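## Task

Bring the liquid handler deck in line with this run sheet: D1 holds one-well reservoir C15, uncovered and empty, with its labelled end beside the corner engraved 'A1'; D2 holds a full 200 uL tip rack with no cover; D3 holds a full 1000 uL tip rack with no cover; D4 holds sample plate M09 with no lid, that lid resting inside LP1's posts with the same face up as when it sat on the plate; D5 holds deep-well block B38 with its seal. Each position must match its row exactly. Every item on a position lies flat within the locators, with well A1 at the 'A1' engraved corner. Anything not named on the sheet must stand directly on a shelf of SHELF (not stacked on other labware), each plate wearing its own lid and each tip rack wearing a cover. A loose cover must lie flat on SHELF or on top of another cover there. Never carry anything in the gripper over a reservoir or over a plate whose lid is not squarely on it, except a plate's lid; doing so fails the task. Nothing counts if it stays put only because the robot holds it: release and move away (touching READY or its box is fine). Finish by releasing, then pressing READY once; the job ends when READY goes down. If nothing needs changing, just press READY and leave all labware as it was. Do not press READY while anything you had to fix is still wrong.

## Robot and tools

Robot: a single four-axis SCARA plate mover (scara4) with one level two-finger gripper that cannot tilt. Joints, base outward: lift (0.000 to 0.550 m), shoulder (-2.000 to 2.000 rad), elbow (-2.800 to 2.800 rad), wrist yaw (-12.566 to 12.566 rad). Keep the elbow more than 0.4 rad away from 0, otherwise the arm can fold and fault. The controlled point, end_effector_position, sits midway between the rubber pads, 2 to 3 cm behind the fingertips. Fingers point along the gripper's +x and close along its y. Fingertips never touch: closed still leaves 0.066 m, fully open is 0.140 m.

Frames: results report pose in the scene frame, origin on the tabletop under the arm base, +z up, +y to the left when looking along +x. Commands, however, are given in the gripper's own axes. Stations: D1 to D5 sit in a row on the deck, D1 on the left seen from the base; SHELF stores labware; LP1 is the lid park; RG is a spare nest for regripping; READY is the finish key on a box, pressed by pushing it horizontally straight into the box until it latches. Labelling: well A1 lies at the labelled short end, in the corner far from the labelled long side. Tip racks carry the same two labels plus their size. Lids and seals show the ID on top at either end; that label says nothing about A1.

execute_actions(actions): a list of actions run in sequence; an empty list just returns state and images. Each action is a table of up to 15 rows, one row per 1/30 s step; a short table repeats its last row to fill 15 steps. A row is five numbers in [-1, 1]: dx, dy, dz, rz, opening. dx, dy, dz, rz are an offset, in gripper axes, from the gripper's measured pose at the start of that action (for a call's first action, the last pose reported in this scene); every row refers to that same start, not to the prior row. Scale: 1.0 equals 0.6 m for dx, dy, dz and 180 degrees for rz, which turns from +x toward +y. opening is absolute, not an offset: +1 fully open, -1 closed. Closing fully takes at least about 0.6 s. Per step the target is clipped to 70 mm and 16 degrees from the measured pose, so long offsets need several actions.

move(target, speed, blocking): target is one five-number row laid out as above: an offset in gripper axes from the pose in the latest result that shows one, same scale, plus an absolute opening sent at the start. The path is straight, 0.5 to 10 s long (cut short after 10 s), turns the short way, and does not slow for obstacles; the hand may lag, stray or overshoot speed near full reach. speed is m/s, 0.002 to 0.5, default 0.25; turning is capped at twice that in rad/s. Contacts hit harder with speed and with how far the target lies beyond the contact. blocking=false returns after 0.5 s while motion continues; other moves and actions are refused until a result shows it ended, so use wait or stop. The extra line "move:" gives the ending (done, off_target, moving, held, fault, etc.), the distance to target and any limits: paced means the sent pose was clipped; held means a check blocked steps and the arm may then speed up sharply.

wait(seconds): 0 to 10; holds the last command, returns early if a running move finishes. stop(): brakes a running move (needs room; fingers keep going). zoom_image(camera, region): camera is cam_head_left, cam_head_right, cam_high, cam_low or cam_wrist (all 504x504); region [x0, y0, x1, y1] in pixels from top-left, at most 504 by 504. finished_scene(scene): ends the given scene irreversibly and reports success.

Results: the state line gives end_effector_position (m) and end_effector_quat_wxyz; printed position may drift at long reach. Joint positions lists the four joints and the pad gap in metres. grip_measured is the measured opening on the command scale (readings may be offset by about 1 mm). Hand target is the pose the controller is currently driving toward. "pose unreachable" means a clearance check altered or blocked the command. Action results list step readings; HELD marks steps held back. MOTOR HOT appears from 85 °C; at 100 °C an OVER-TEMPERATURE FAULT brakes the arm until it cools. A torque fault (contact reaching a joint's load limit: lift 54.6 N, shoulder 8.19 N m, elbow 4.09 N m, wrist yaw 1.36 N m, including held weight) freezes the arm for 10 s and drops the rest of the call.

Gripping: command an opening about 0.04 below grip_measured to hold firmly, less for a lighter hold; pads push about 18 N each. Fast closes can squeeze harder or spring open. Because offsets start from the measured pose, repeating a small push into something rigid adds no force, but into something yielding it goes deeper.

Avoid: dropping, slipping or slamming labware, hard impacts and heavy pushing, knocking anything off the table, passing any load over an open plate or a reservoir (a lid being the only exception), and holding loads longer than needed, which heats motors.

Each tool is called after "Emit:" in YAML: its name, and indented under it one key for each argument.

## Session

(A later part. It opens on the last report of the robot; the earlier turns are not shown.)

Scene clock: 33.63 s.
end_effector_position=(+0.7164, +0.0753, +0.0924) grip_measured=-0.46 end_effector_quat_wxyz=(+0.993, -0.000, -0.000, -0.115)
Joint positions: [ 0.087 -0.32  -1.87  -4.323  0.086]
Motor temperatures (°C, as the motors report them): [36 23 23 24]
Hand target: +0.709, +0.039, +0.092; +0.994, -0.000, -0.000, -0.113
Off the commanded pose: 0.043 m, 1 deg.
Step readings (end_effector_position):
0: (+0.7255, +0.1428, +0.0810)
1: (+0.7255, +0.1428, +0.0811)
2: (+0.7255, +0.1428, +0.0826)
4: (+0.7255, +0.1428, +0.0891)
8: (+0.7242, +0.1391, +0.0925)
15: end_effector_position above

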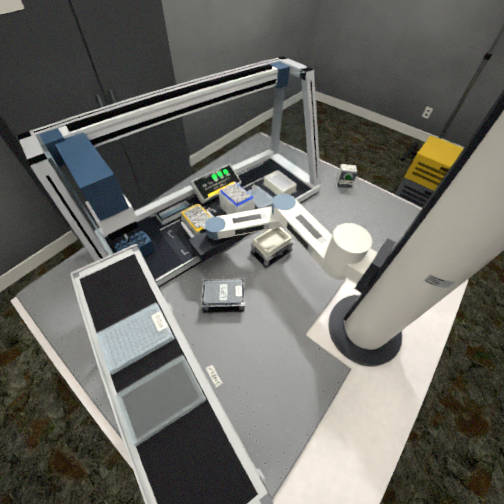

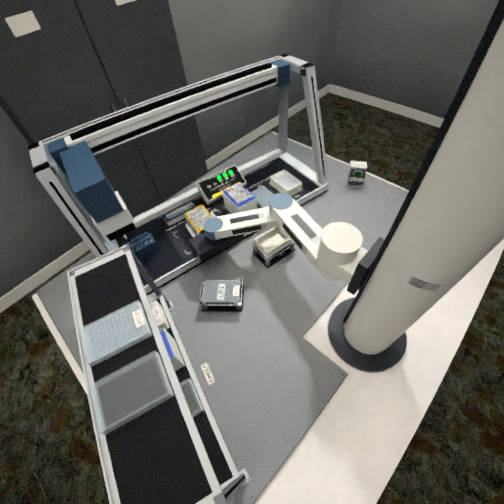

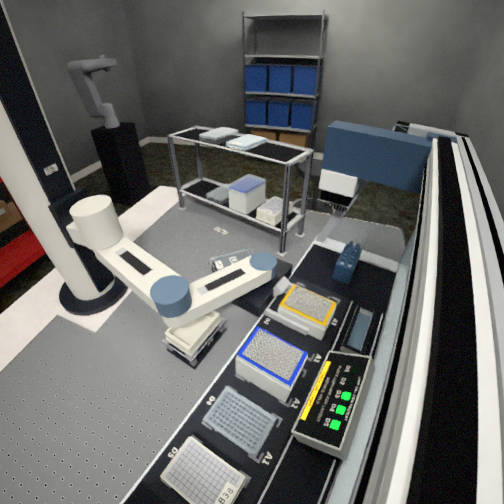

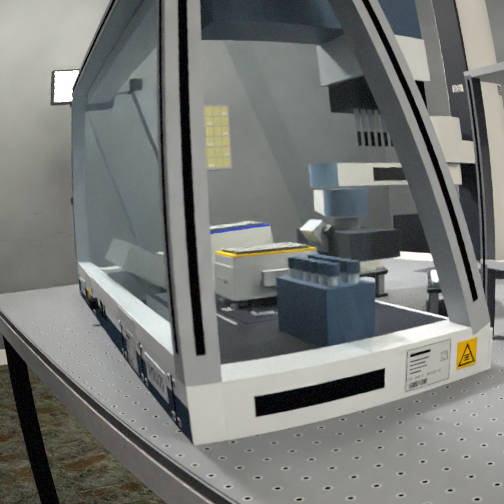

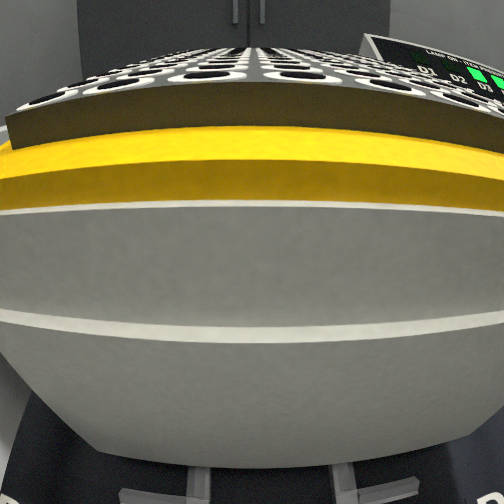

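Emit:
execute_actions:
  actions:
    - [[-0.003,-0.075,0,0.004,-0.51],[-0.005,-0.085,0,0.005,-0.51],[-0.0067,-0.0937,0,0.0057,-0.51],[-0.0067,-0.0937,0,0.0057,-0.51],[-0.0067,-0.0937,0,0.0057,-0.51],[-0.0067,-0.0937,0,0.0057,-0.51],[-0.0067,-0.0937,0,0.0057,-0.51],[-0.0067,-0.0937,-0.002,0.0057,-0.51],[-0.0067,-0.0937,-0.004,0.0057,-0.51],[-0.0067,-0.0937,-0.006,0.0057,-0.51],[-0.0067,-0.0937,-0.008,0.0057,-0.51],[-0.0067,-0.0937,-0.009,0.0057,-0.51]]

Emit:
zoom_image:
  camera: "cam_wrist"
  region: [30, 400, 504, 504]

Scene clock: 34.53 s.
end_effector_position=(+0.6998, +0.0212, +0.0869) grip_measured=-0.46 end_effector_quat_wxyz=(+0.994, -0.000, -0.000, -0.106)
Joint positions: [ 0.082 -0.524 -1.698 -4.274  0.086]
Motor temperatures (°C, as the motors report them): [36 23 23 24]
Hand target: +0.700, +0.021, +0.087; +0.994, -0.000, -0.000, -0.106
Off the commanded pose: 0.000 m, 0 deg.
Step readings (end_effector_position):
0: (+0.7088, +0.0386, +0.0924)
1: (+0.7087, +0.0386, +0.0924)
2: (+0.7079, +0.0379, +0.0924)
4: (+0.7041, +0.0314, +0.0924)
8: (+0.6999, +0.0206, +0.0923)
15: end_effector_position above

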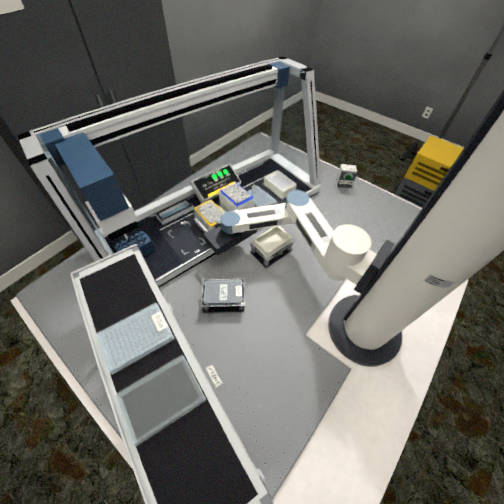

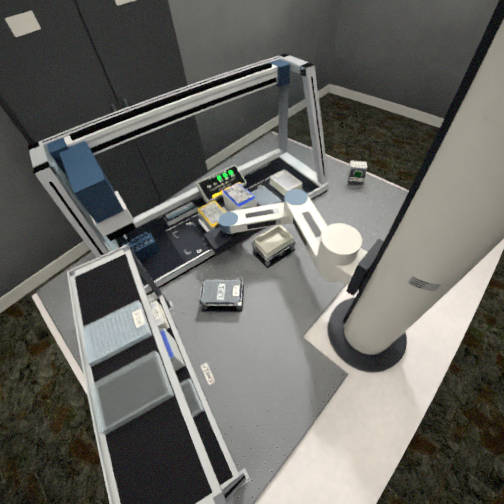

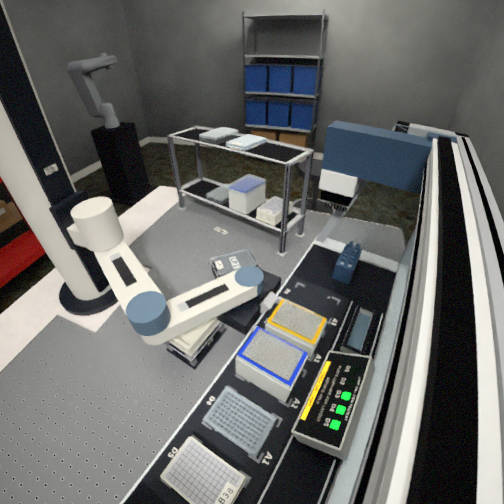

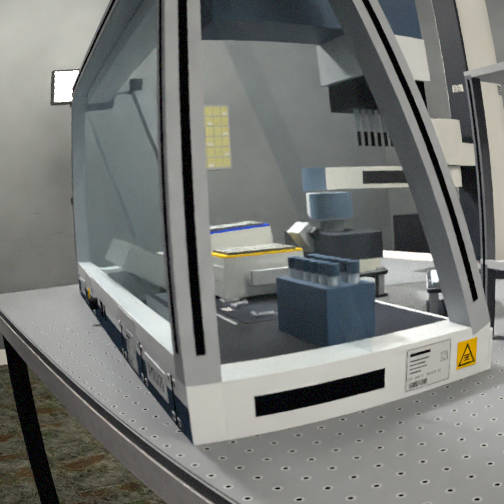

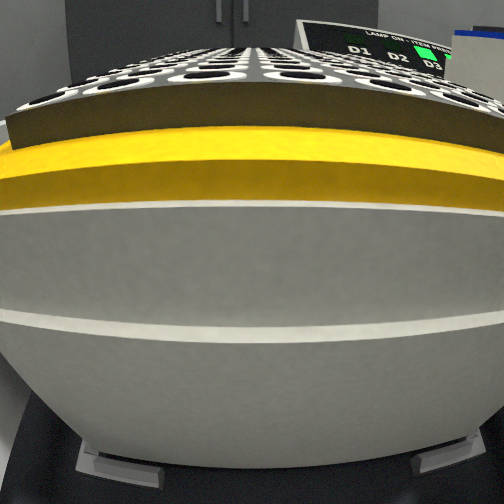

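Region (30, 400, 504, 504) of cam_wrist's 504x504 image, scaled by 1.063, with more detail than that image has; it fills the top 111 rows of this view, and the rest is white.

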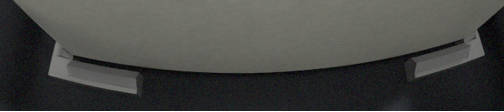

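Emit:
execute_actions:
  actions:
    - [[-0.0003,0.001,-0.0015,0,-0.51],[-0.0003,0.001,-0.003,0,-0.51],[-0.0003,0.001,-0.0045,0,-0.51],[-0.0003,0.001,-0.006,0,-0.51],[-0.0003,0.001,-0.0072,0,-0.51],[-0.0003,0.001,-0.0083,0,-0.51],[-0.0003,0.001,-0.0092,0,-0.51],[-0.0003,0.001,-0.0098,0,-0.51],[-0.0003,0.001,-0.0102,0,-0.51],[-0.0003,0.001,-0.0102,0,-0.51],[-0.0003,0.001,-0.0102,0,-0.48],[-0.0003,0.001,-0.0102,0,-0.45],[-0.0003,0.001,-0.0102,0,-0.4],[-0.0003,0.001,-0.0102,0,-0.3],[-0.0003,0.001,-0.0102,0,-0.1]]

Emit:
zoom_image:
  camera: "cam_wrist"
  region: [40, 400, 200, 504]

Emit:
zoom_image:
  camera: "cam_wrist"
  region: [344, 400, 504, 504]

Scene clock: 36.07 s.
end_effector_position=(+0.6998, +0.0218, +0.0809) grip_measured=-0.25 end_effector_quat_wxyz=(+0.994, -0.000, -0.000, -0.106)
Joint positions: [ 0.076 -0.522 -1.699 -4.275  0.094]
Motor temperatures (°C, as the motors report them): [36 23 23 24]
Hand target: +0.700, +0.022, +0.081; +0.994, -0.000, -0.000, -0.106
Off the commanded pose: 0.000 m, 0 deg.
Step readings (end_effector_position):
0: (+0.6998, +0.0212, +0.0870)
1: (+0.6998, +0.0213, +0.0869)
2: (+0.6998, +0.0216, +0.0860)
4: (+0.6998, +0.0218, +0.0841)
8: (+0.6998, +0.0218, +0.0813)
15: end_effector_position above

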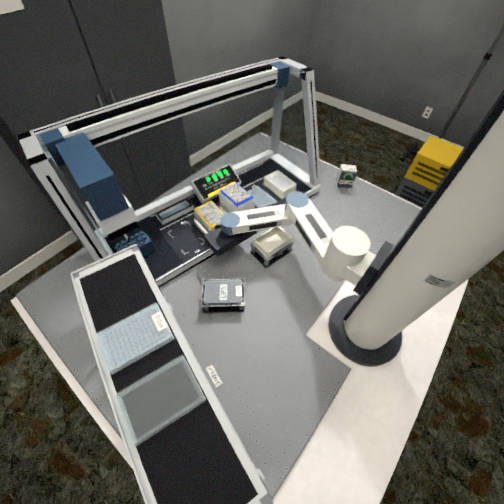

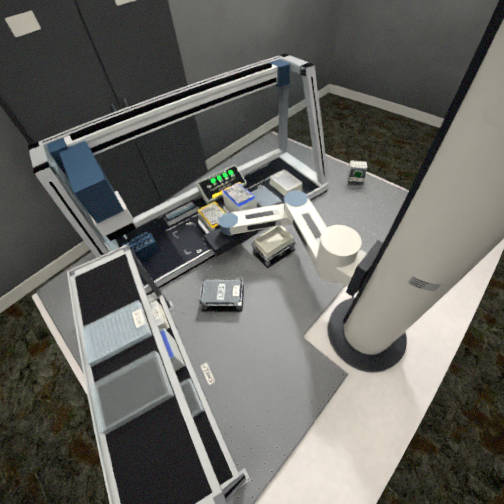

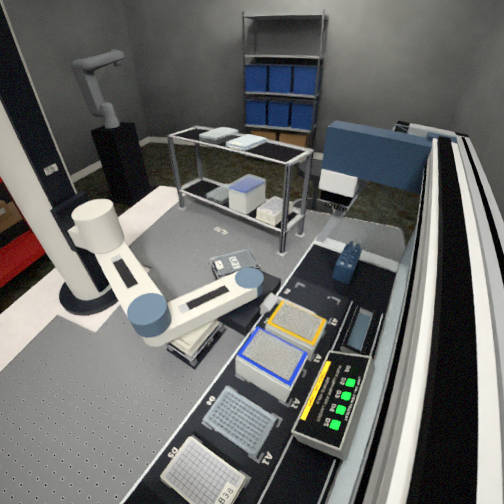

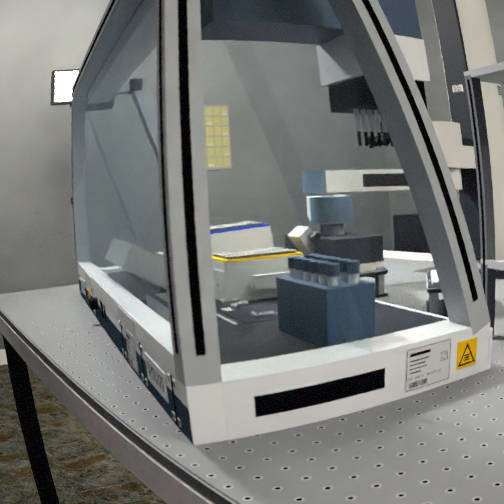

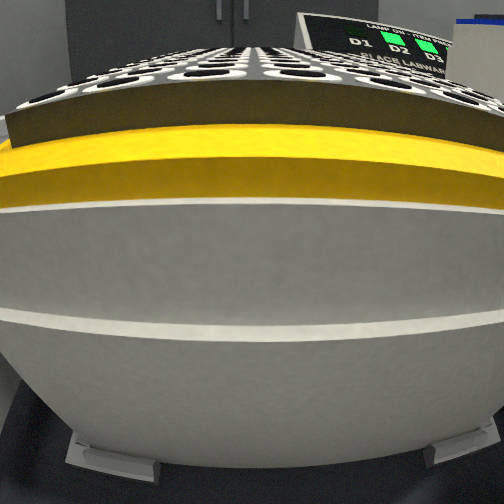

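Region (40, 400, 200, 504) of cam_wrist's 504x504 image, scaled by 3.150, with more detail than that image has; it fills the top 328 rows of this view, and the rest is white.

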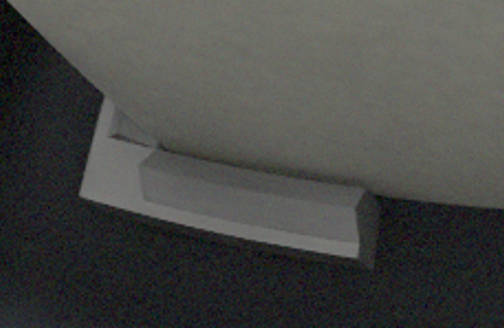

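Region (344, 400, 504, 504) of cam_wrist's 504x504 image, scaled by 3.150, with more detail than that image has; it fills the top 328 rows of this view, and the rest is white.

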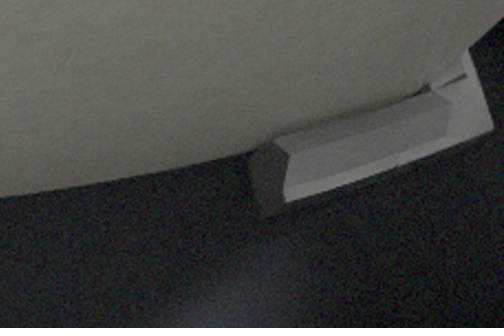

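Emit:
execute_actions:
  actions:
    - [[-0.008,0,0.008,0,0],[-0.022,0,0.016,0,0],[-0.04,0,0.024,0,0],[-0.062,0,0.032,0,0],[-0.085,0,0.039,0,0],[-0.108,0,0.039,0,0],[-0.131,0,0.039,0,0],[-0.154,0,0.039,0,0],[-0.175,0,0.039,0,0],[-0.193,0,0.039,0,0],[-0.205,0,0.039,0,0],[-0.21,0,0.039,0,0],[-0.21,0,0.039,0,0],[-0.21,0,0.039,0,0],[-0.21,0,0.039,0,0]]
    - [[-0.0168,-0.0081,0,-0.0111,0],[-0.0175,-0.0203,0,-0.0278,0],[-0.0195,-0.0365,0,-0.05,0],[-0.0227,-0.0525,0,-0.0722,0],[-0.0268,-0.0682,0,-0.0944,0],[-0.0322,-0.0836,0,-0.1167,0],[-0.0385,-0.0986,0,-0.1389,0],[-0.046,-0.1131,0,-0.1611,0],[-0.0543,-0.1271,0,-0.1833,0],[-0.0607,-0.1404,0,-0.2056,0],[-0.0678,-0.1531,0,-0.2278,0],[-0.076,-0.165,0,-0.25,0],[-0.0848,-0.1761,0,-0.2722,0],[-0.0945,-0.1863,0,-0.2944,0],[-0.105,-0.1957,0,-0.3167,0]]

Scene clock: 37.87 s.
end_effector_position=(+0.5103, -0.0427, +0.1042) grip_measured=+0.00 end_effector_quat_wxyz=(+0.863, -0.000, -0.000, -0.505)
Joint positions: [ 0.099 -0.599 -1.12  -5.623  0.103]
Motor temperatures (°C, as the motors report them): [36 23 23 24]
Hand target: +0.497, -0.051, +0.104; +0.827, -0.000, -0.000, -0.562
Off the commanded pose: 0.018 m, 8 deg.
Step readings (end_effector_position; steps 1 to 15: 1st action; 16 to 30: 2nd action):
0: (+0.6998, +0.0218, +0.0809)
1: (+0.6996, +0.0218, +0.0809)
2: (+0.6982, +0.0221, +0.0824)
4: (+0.6888, +0.0241, +0.0902)
8: (+0.6517, +0.0342, +0.1034)
15: (+0.5822, +0.0479, +0.1042)
16: (+0.5779, +0.0482, +0.1042)
17: (+0.5737, +0.0460, +0.1042)
19: (+0.5678, +0.0347, +0.1042)
23: (+0.5522, +0.0035, +0.1042)
30: end_effector_position above

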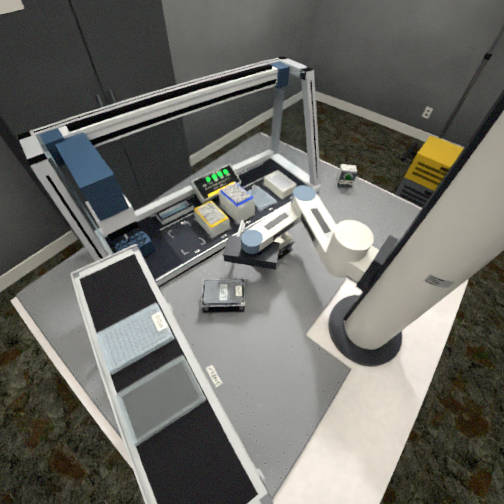

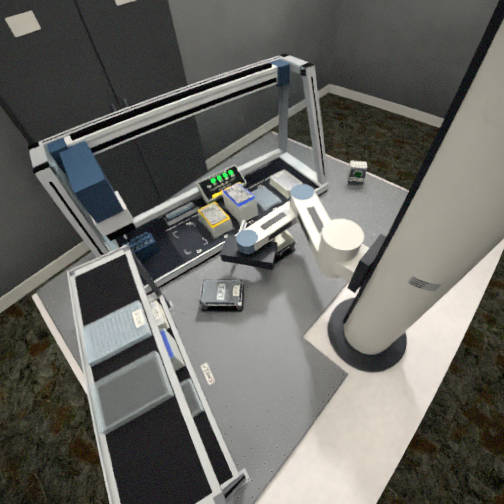

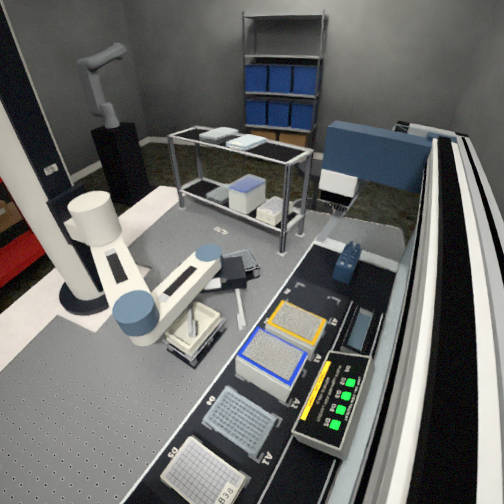

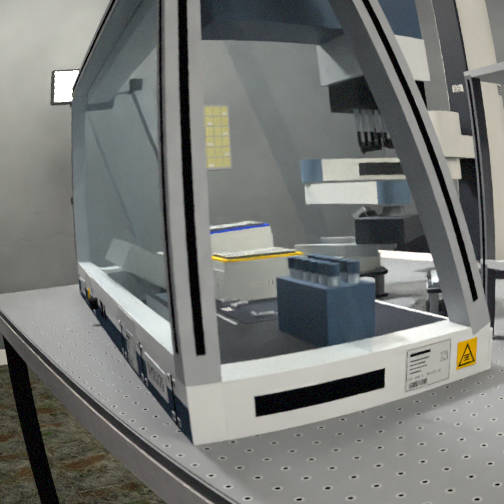

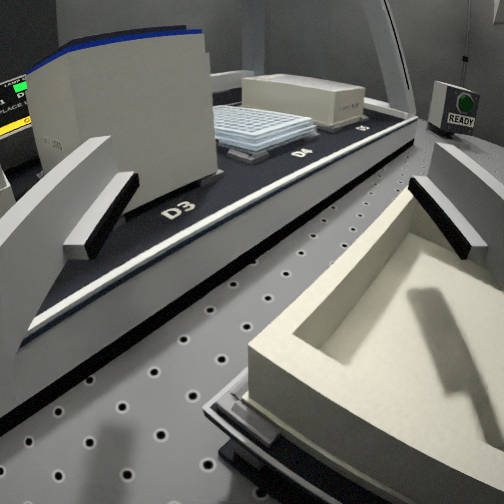

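Emit:
execute_actions:
  actions:
    - [[-0.001,-0.034,0,-0.06,0],[-0.005,-0.046,0,-0.087,0],[-0.01,-0.059,0,-0.116,0],[-0.016,-0.072,0,-0.146,0],[-0.022,-0.085,0,-0.176,0],[-0.028,-0.097,0,-0.205,0],[-0.0328,-0.1066,0,-0.2279,0],[-0.0328,-0.1066,0,-0.2279,0],[-0.0328,-0.1066,-0.005,-0.2279,0],[-0.0328,-0.1066,-0.012,-0.2279,0],[-0.0328,-0.1066,-0.02,-0.2279,0],[-0.0328,-0.1066,-0.028,-0.2279,0],[-0.0328,-0.1066,-0.0348,-0.2279,0],[-0.0328,-0.1066,-0.0348,-0.2279,-0.1],[-0.0328,-0.1066,-0.0348,-0.2279,-0.2]]

Scene clock: 38.90 s.
end_effector_position=(+0.4449, -0.0568, +0.0844) grip_measured=-0.14 end_effector_quat_wxyz=(+0.631, -0.000, -0.000, -0.776)
Joint positions: [ 0.079 -0.571 -1.265 -6.223  0.098]
Motor temperatures (°C, as the motors report them): [36 23 23 24]
Hand target: +0.445, -0.057, +0.083; +0.631, -0.000, -0.000, -0.776
Off the commanded pose: 0.001 m, 0 deg.
Step readings (end_effector_position):
0: (+0.4974, -0.0512, +0.1042)
1: (+0.4971, -0.0513, +0.1042)
2: (+0.4946, -0.0518, +0.1042)
4: (+0.4831, -0.0528, +0.1042)
8: (+0.4544, -0.0529, +0.1042)
15: end_effector_position above

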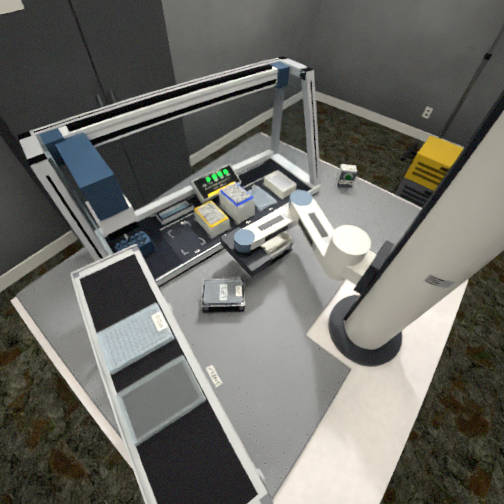

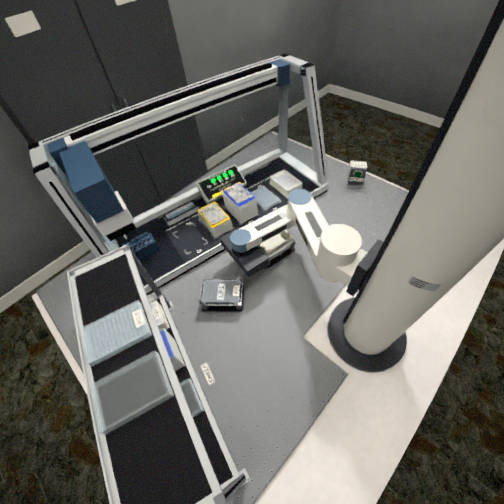

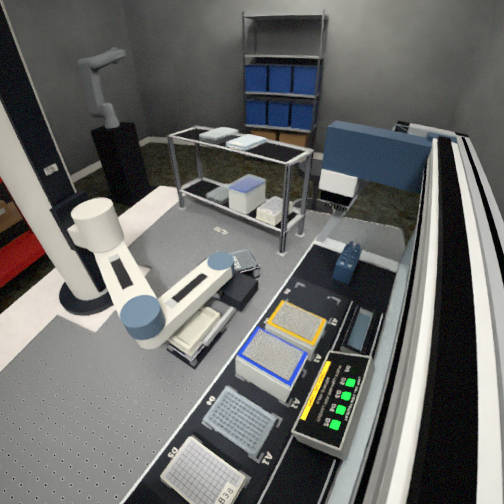

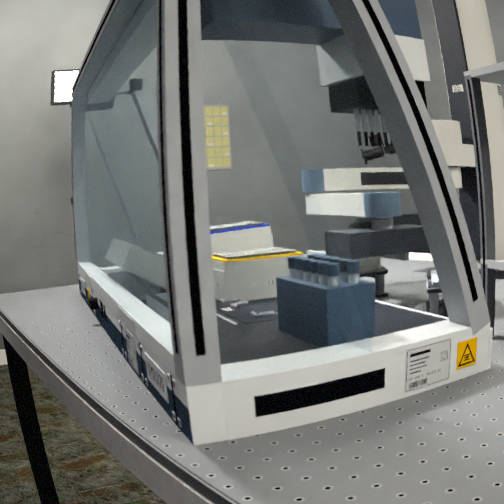

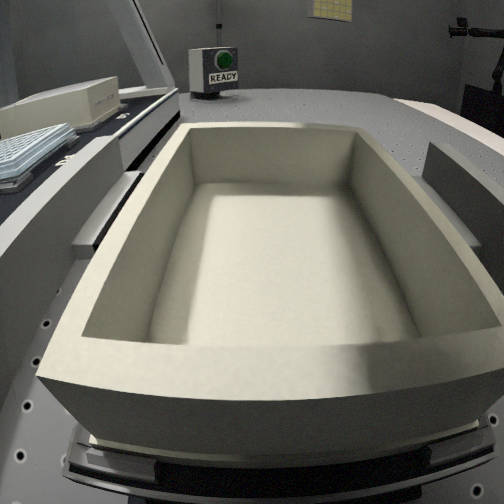

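Emit:
execute_actions:
  actions:
    - [[0,0,-0.0018,0,-0.32],[0,0,-0.0018,0,-0.42],[0,0,-0.0018,0,-0.47],[0,0,-0.0018,0,-0.5],[0,0,-0.0018,0,-0.52],[0,0,-0.0018,0,-0.535],[0,0,-0.0018,0,-0.55],[0,0,-0.0018,0,-0.565],[0,0,-0.0018,0,-0.575],[0,0,-0.0018,0,-0.575],[0,0,0.006,0,-0.575],[0,0,0.014,0,-0.575],[0,0,0.022,0,-0.575],[0,0,0.03,0,-0.575],[0,0,0.036,0,-0.575]]
    - [[-0.004,0.0037,0.016,0.01,-0.575],[-0.0102,0.009,0.016,0.0249,-0.575],[-0.0195,0.016,0.016,0.0448,-0.575],[-0.0322,0.0248,0.016,0.0697,-0.575],[-0.0463,0.0332,0.016,0.0945,-0.575],[-0.0618,0.0412,0.016,0.1194,-0.575],[-0.0787,0.0487,0.016,0.1443,-0.575],[-0.0968,0.0553,0.016,0.1692,-0.575],[-0.1162,0.0615,0.016,0.194,-0.575],[-0.1367,0.0668,0.016,0.2189,-0.575],[-0.1583,0.0712,0.016,0.2438,-0.575],[-0.181,0.0745,0.016,0.2687,-0.575],[-0.2045,0.077,0.016,0.2935,-0.575],[-0.229,0.0855,0.016,0.3184,-0.575],[-0.2542,0.0948,0.016,0.3433,-0.575]]

Scene clock: 41.33 s.
end_effector_position=(+0.5058, +0.0470, +0.1073) grip_measured=-0.53 end_effector_quat_wxyz=(+0.901, -0.000, -0.000, -0.434)
Joint positions: [ 0.102 -0.298 -1.172 -5.711  0.083]
Motor temperatures (°C, as the motors report them): [36 23 23 24]
Hand target: +0.519, +0.080, +0.107; +0.939, -0.000, -0.000, -0.345
Off the commanded pose: 0.043 m, 12 deg; orientation clipped at the last step of the last action.
Step readings (end_effector_position; steps 1 to 15: 1st action; 16 to 30: 2nd action):
0: (+0.4449, -0.0568, +0.0833)
1: (+0.4449, -0.0568, +0.0833)
2: (+0.4449, -0.0568, +0.0833)
4: (+0.4449, -0.0568, +0.0833)
8: (+0.4449, -0.0568, +0.0833)
15: (+0.4449, -0.0568, +0.0977)
16: (+0.4449, -0.0568, +0.1021)
17: (+0.4454, -0.0566, +0.1055)
19: (+0.4515, -0.0517, +0.1075)
23: (+0.4720, -0.0259, +0.1073)
30: end_effector_position above

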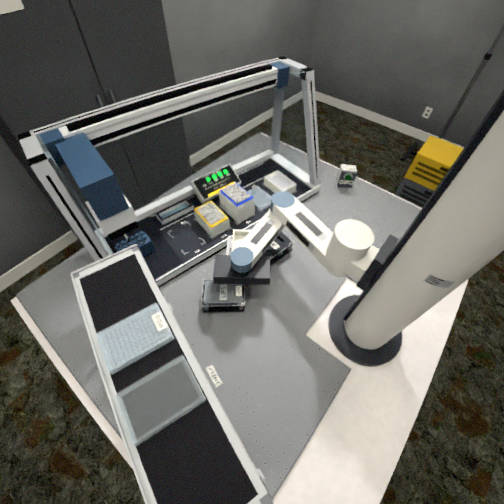

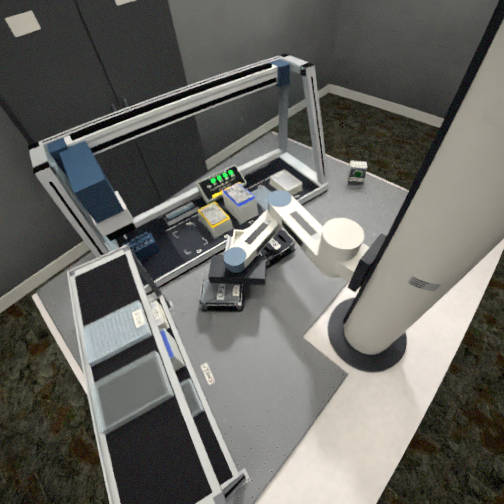

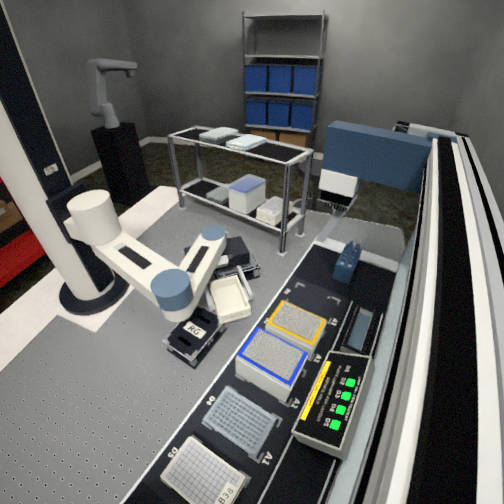

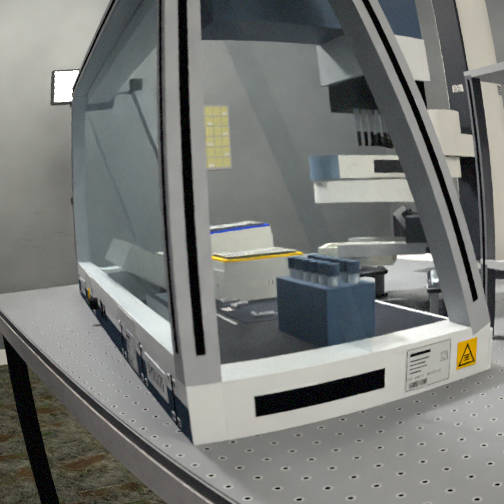

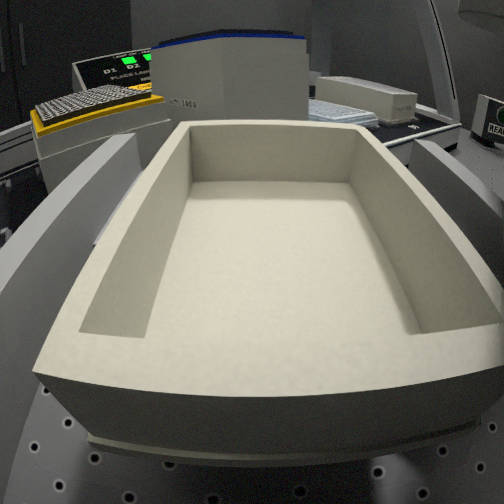

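Emit:
execute_actions:
  actions: []

Scene clock: 42.50 s.
end_effector_position=(+0.5188, +0.0806, +0.1073) grip_measured=-0.53 end_effector_quat_wxyz=(+0.939, -0.000, -0.000, -0.344)
Joint positions: [ 0.102 -0.239 -1.185 -5.562  0.083]
Motor temperatures (°C, as the motors report them): [36 23 23 24]
Hand target: +0.519, +0.080, +0.107; +0.939, -0.000, -0.000, -0.345
Off the commanded pose: 0.013 m, 0 deg; orientation clipped at the last step of the last action.

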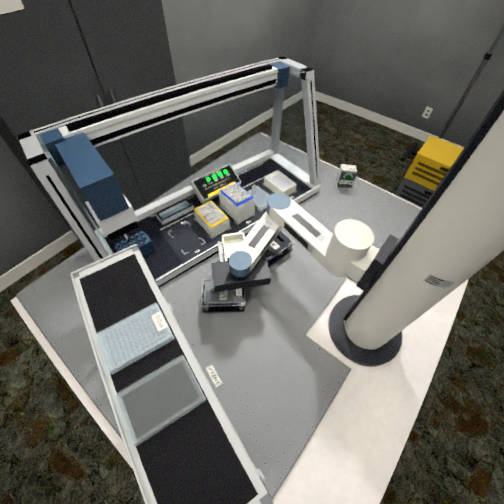

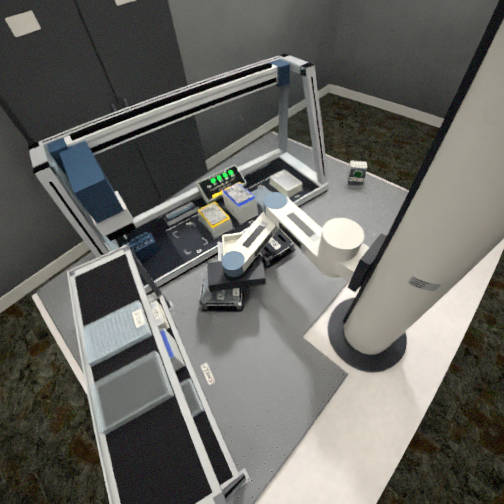

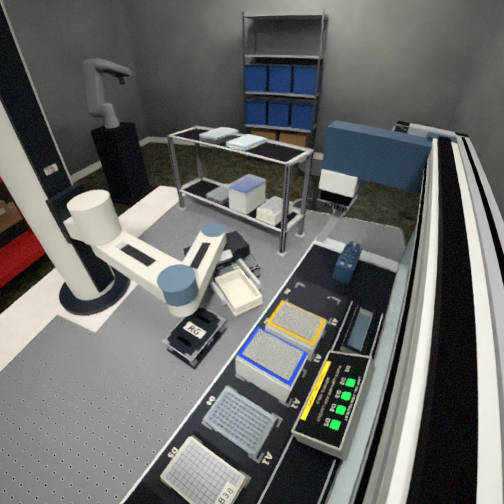

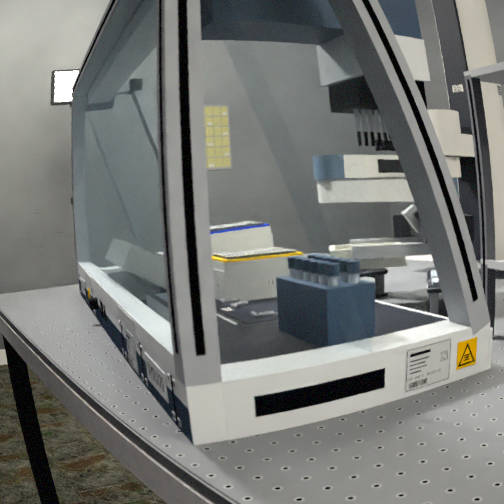

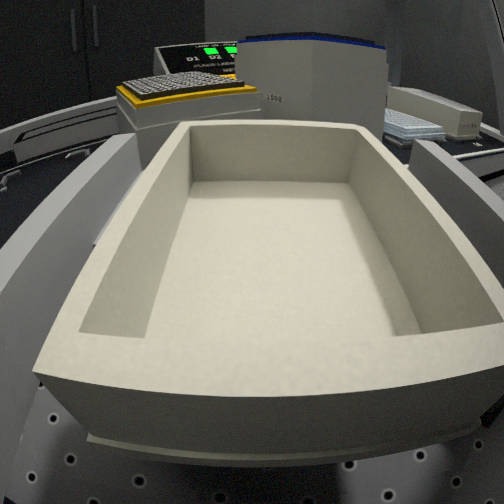

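Emit:
execute_actions:
  actions:
    - [[-0.005,0.022,0,0.022,-0.575],[-0.010,0.044,0,0.045,-0.575],[-0.015,0.066,0,0.067,-0.575],[-0.020,0.088,0,0.089,-0.575],[-0.025,0.110,0,0.112,-0.575],[-0.030,0.132,0,0.134,-0.575],[-0.035,0.154,0,0.1562,-0.575],[-0.0396,0.1759,0,0.1562,-0.575],[-0.0396,0.1759,0,0.1562,-0.575],[-0.0225,0.1851,0,0.1562,-0.575],[-0.0053,0.1942,0,0.1562,-0.575],[0.0118,0.2034,0,0.1562,-0.575],[0.0289,0.2126,0,0.1562,-0.575],[0.0461,0.2217,0,0.1562,-0.575],[0.0632,0.2309,0,0.1562,-0.575]]

Scene clock: 44.30 s.
end_effector_position=(+0.6034, +0.1692, +0.1073) grip_measured=-0.53 end_effector_quat_wxyz=(+0.995, -0.000, -0.000, -0.099)
Joint positions: [ 0.102 -0.153 -1.478 -4.85   0.083]
Motor temperatures (°C, as the motors report them): [36 23 23 24]
Hand target: +0.629, +0.155, +0.107; +0.994, -0.000, -0.000, -0.108
Off the commanded pose: 0.035 m, 1 deg.
Step readings (end_effector_position):
0: (+0.5188, +0.0806, +0.1073)
1: (+0.5190, +0.0809, +0.1073)
2: (+0.5211, +0.0850, +0.1073)
4: (+0.5289, +0.1060, +0.1073)
8: (+0.5482, +0.1502, +0.1073)
15: end_effector_position above

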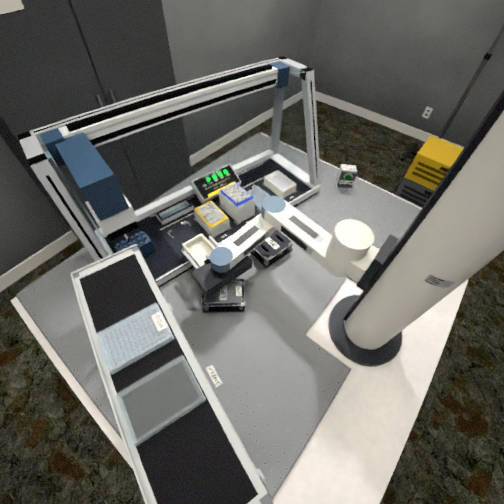

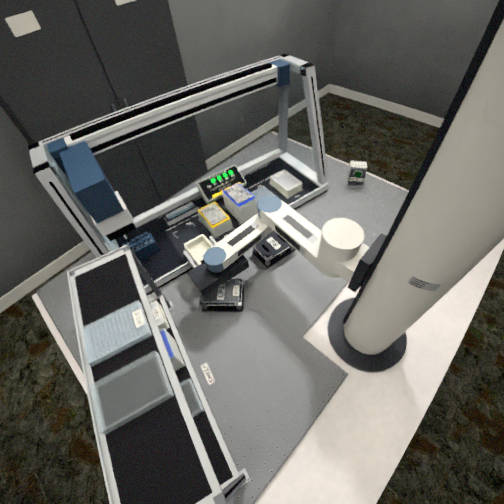

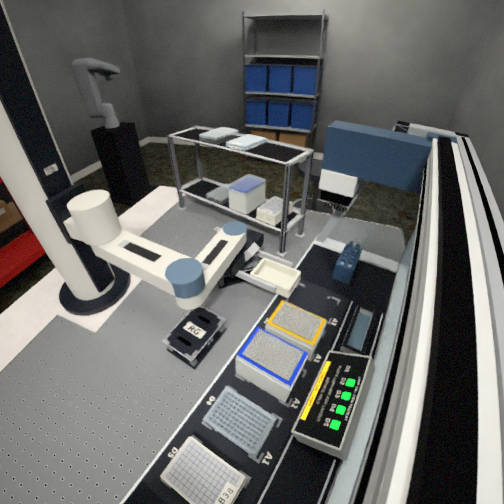

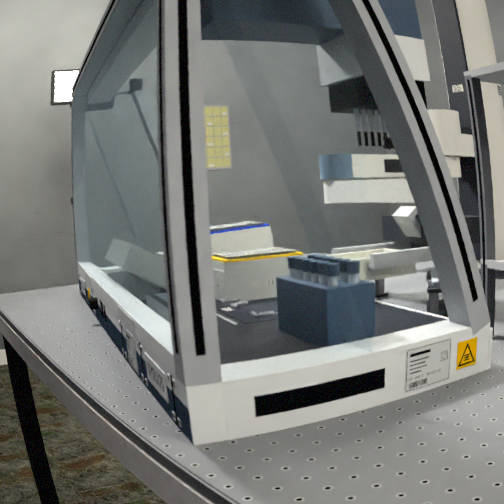

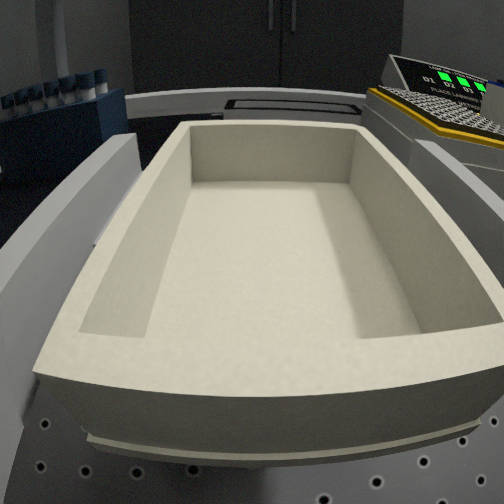

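Emit:
execute_actions:
  actions: []

Scene clock: 44.40 s.
end_effector_position=(+0.6288, +0.1543, +0.1073) grip_measured=-0.53 end_effector_quat_wxyz=(+0.994, -0.000, -0.000, -0.111)
Joint positions: [ 0.102 -0.184 -1.563 -4.759  0.083]
Motor temperatures (°C, as the motors report them): [36 23 23 24]
Hand target: +0.629, +0.155, +0.107; +0.994, -0.000, -0.000, -0.108
Off the commanded pose: 0.011 m, 1 deg.

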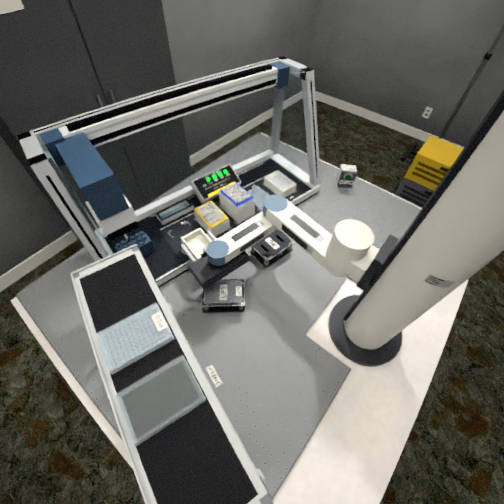

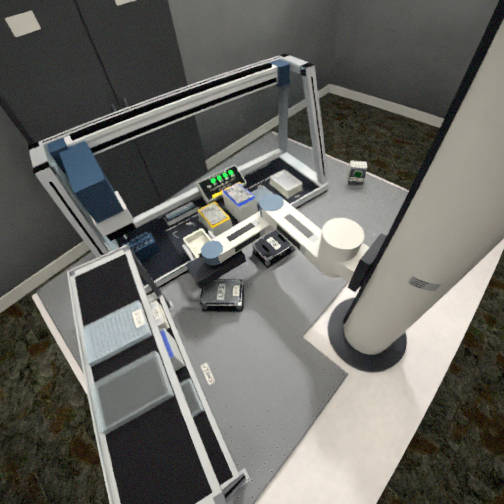

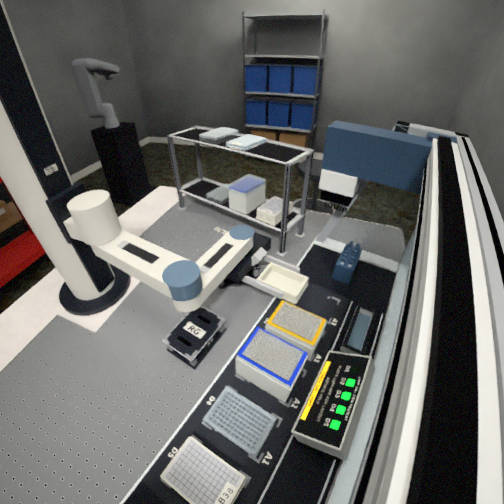

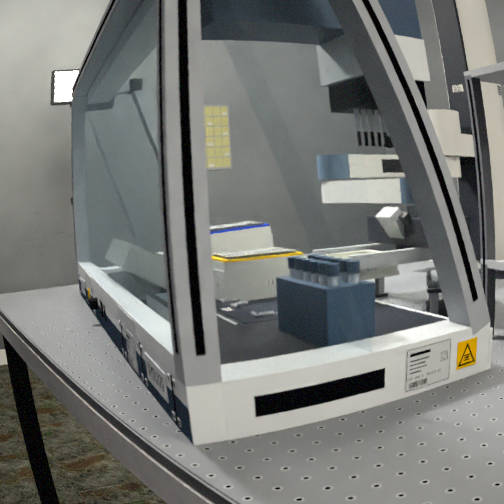

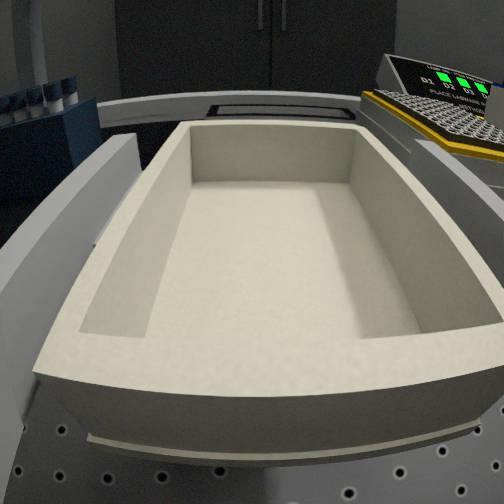

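Emit:
move:
  target: [0.16107, 0.01702, -0.0305, 0.0034, -0.575]
  speed: 0.35

Scene clock: 45.47 s.
end_effector_position=(+0.7253, +0.1429, +0.0890) grip_measured=-0.53 end_effector_quat_wxyz=(+0.994, -0.000, -0.000, -0.106)
Joint positions: [ 0.084 -0.094 -2.073 -4.328  0.083]
Motor temperatures (°C, as the motors report them): [36 23 23 24]
Hand target: +0.725, +0.143, +0.089; +0.994, -0.000, -0.000, -0.105
Off the commanded pose: 0.000 m, 0 deg.
move: done

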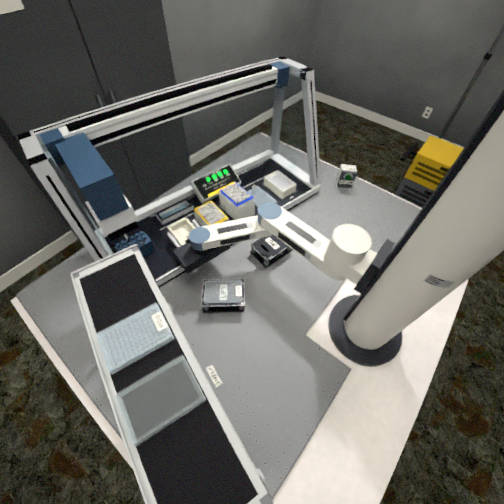

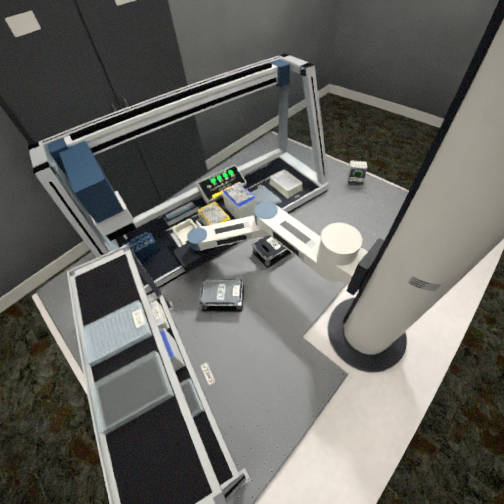

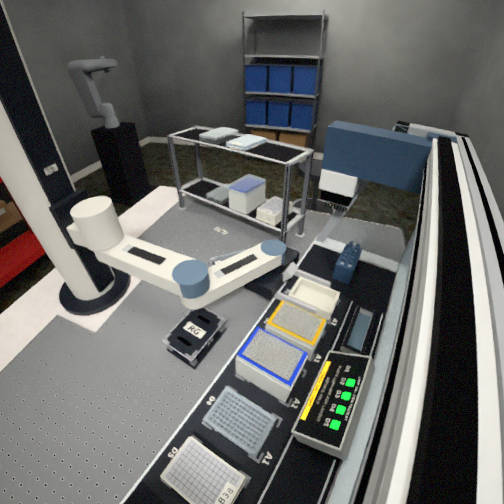

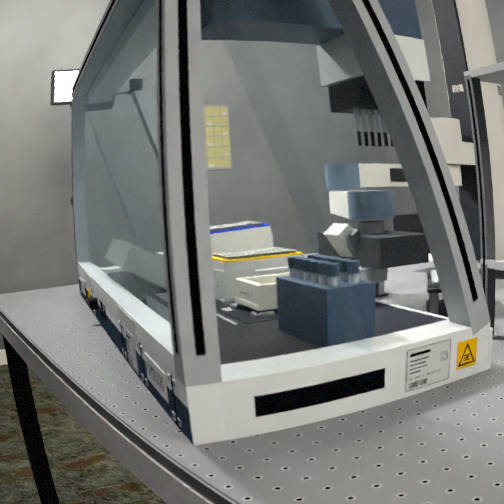

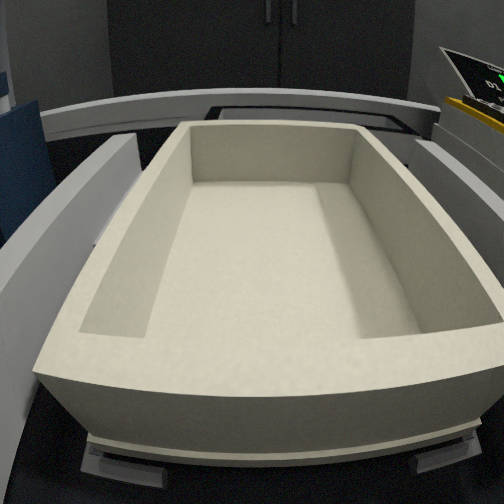

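Emit:
zoom_image:
  camera: "cam_head_left"
  region: [190, 265, 260, 325]

Emit:
zoom_image:
  camera: "cam_wrist"
  region: [40, 400, 200, 504]

Emit:
zoom_image:
  camera: "cam_wrist"
  region: [344, 400, 504, 504]

Region (190, 265, 260, 325) of cam_head_left's 504x504 image, scaled by 7.200, with more detail than that image has; it fills the top 432 rows of this view, and the rest is white.

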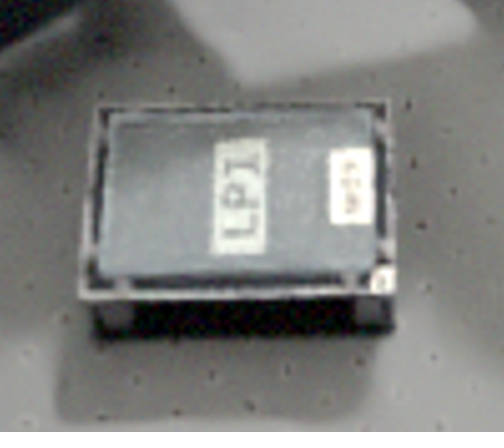

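Region (40, 400, 200, 504) of cam_wrist's 504x504 image, scaled by 3.150, with more detail than that image has; it fills the top 328 rows of this view, and the rest is white.

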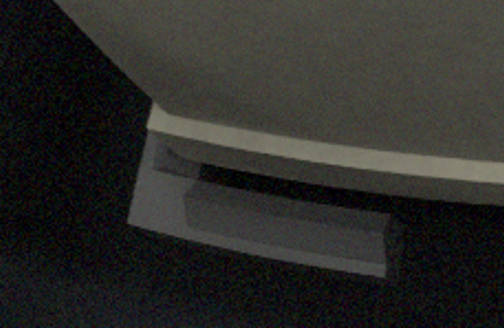

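Region (344, 400, 504, 504) of cam_wrist's 504x504 image, scaled by 3.150, with more detail than that image has; it fills the top 328 rows of this view, and the rest is white.

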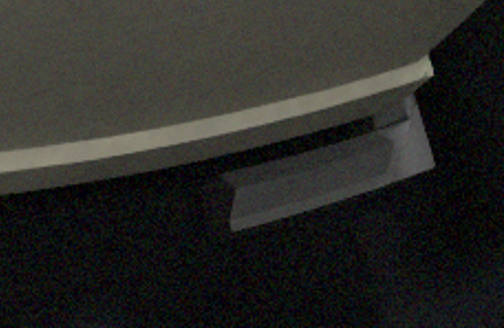

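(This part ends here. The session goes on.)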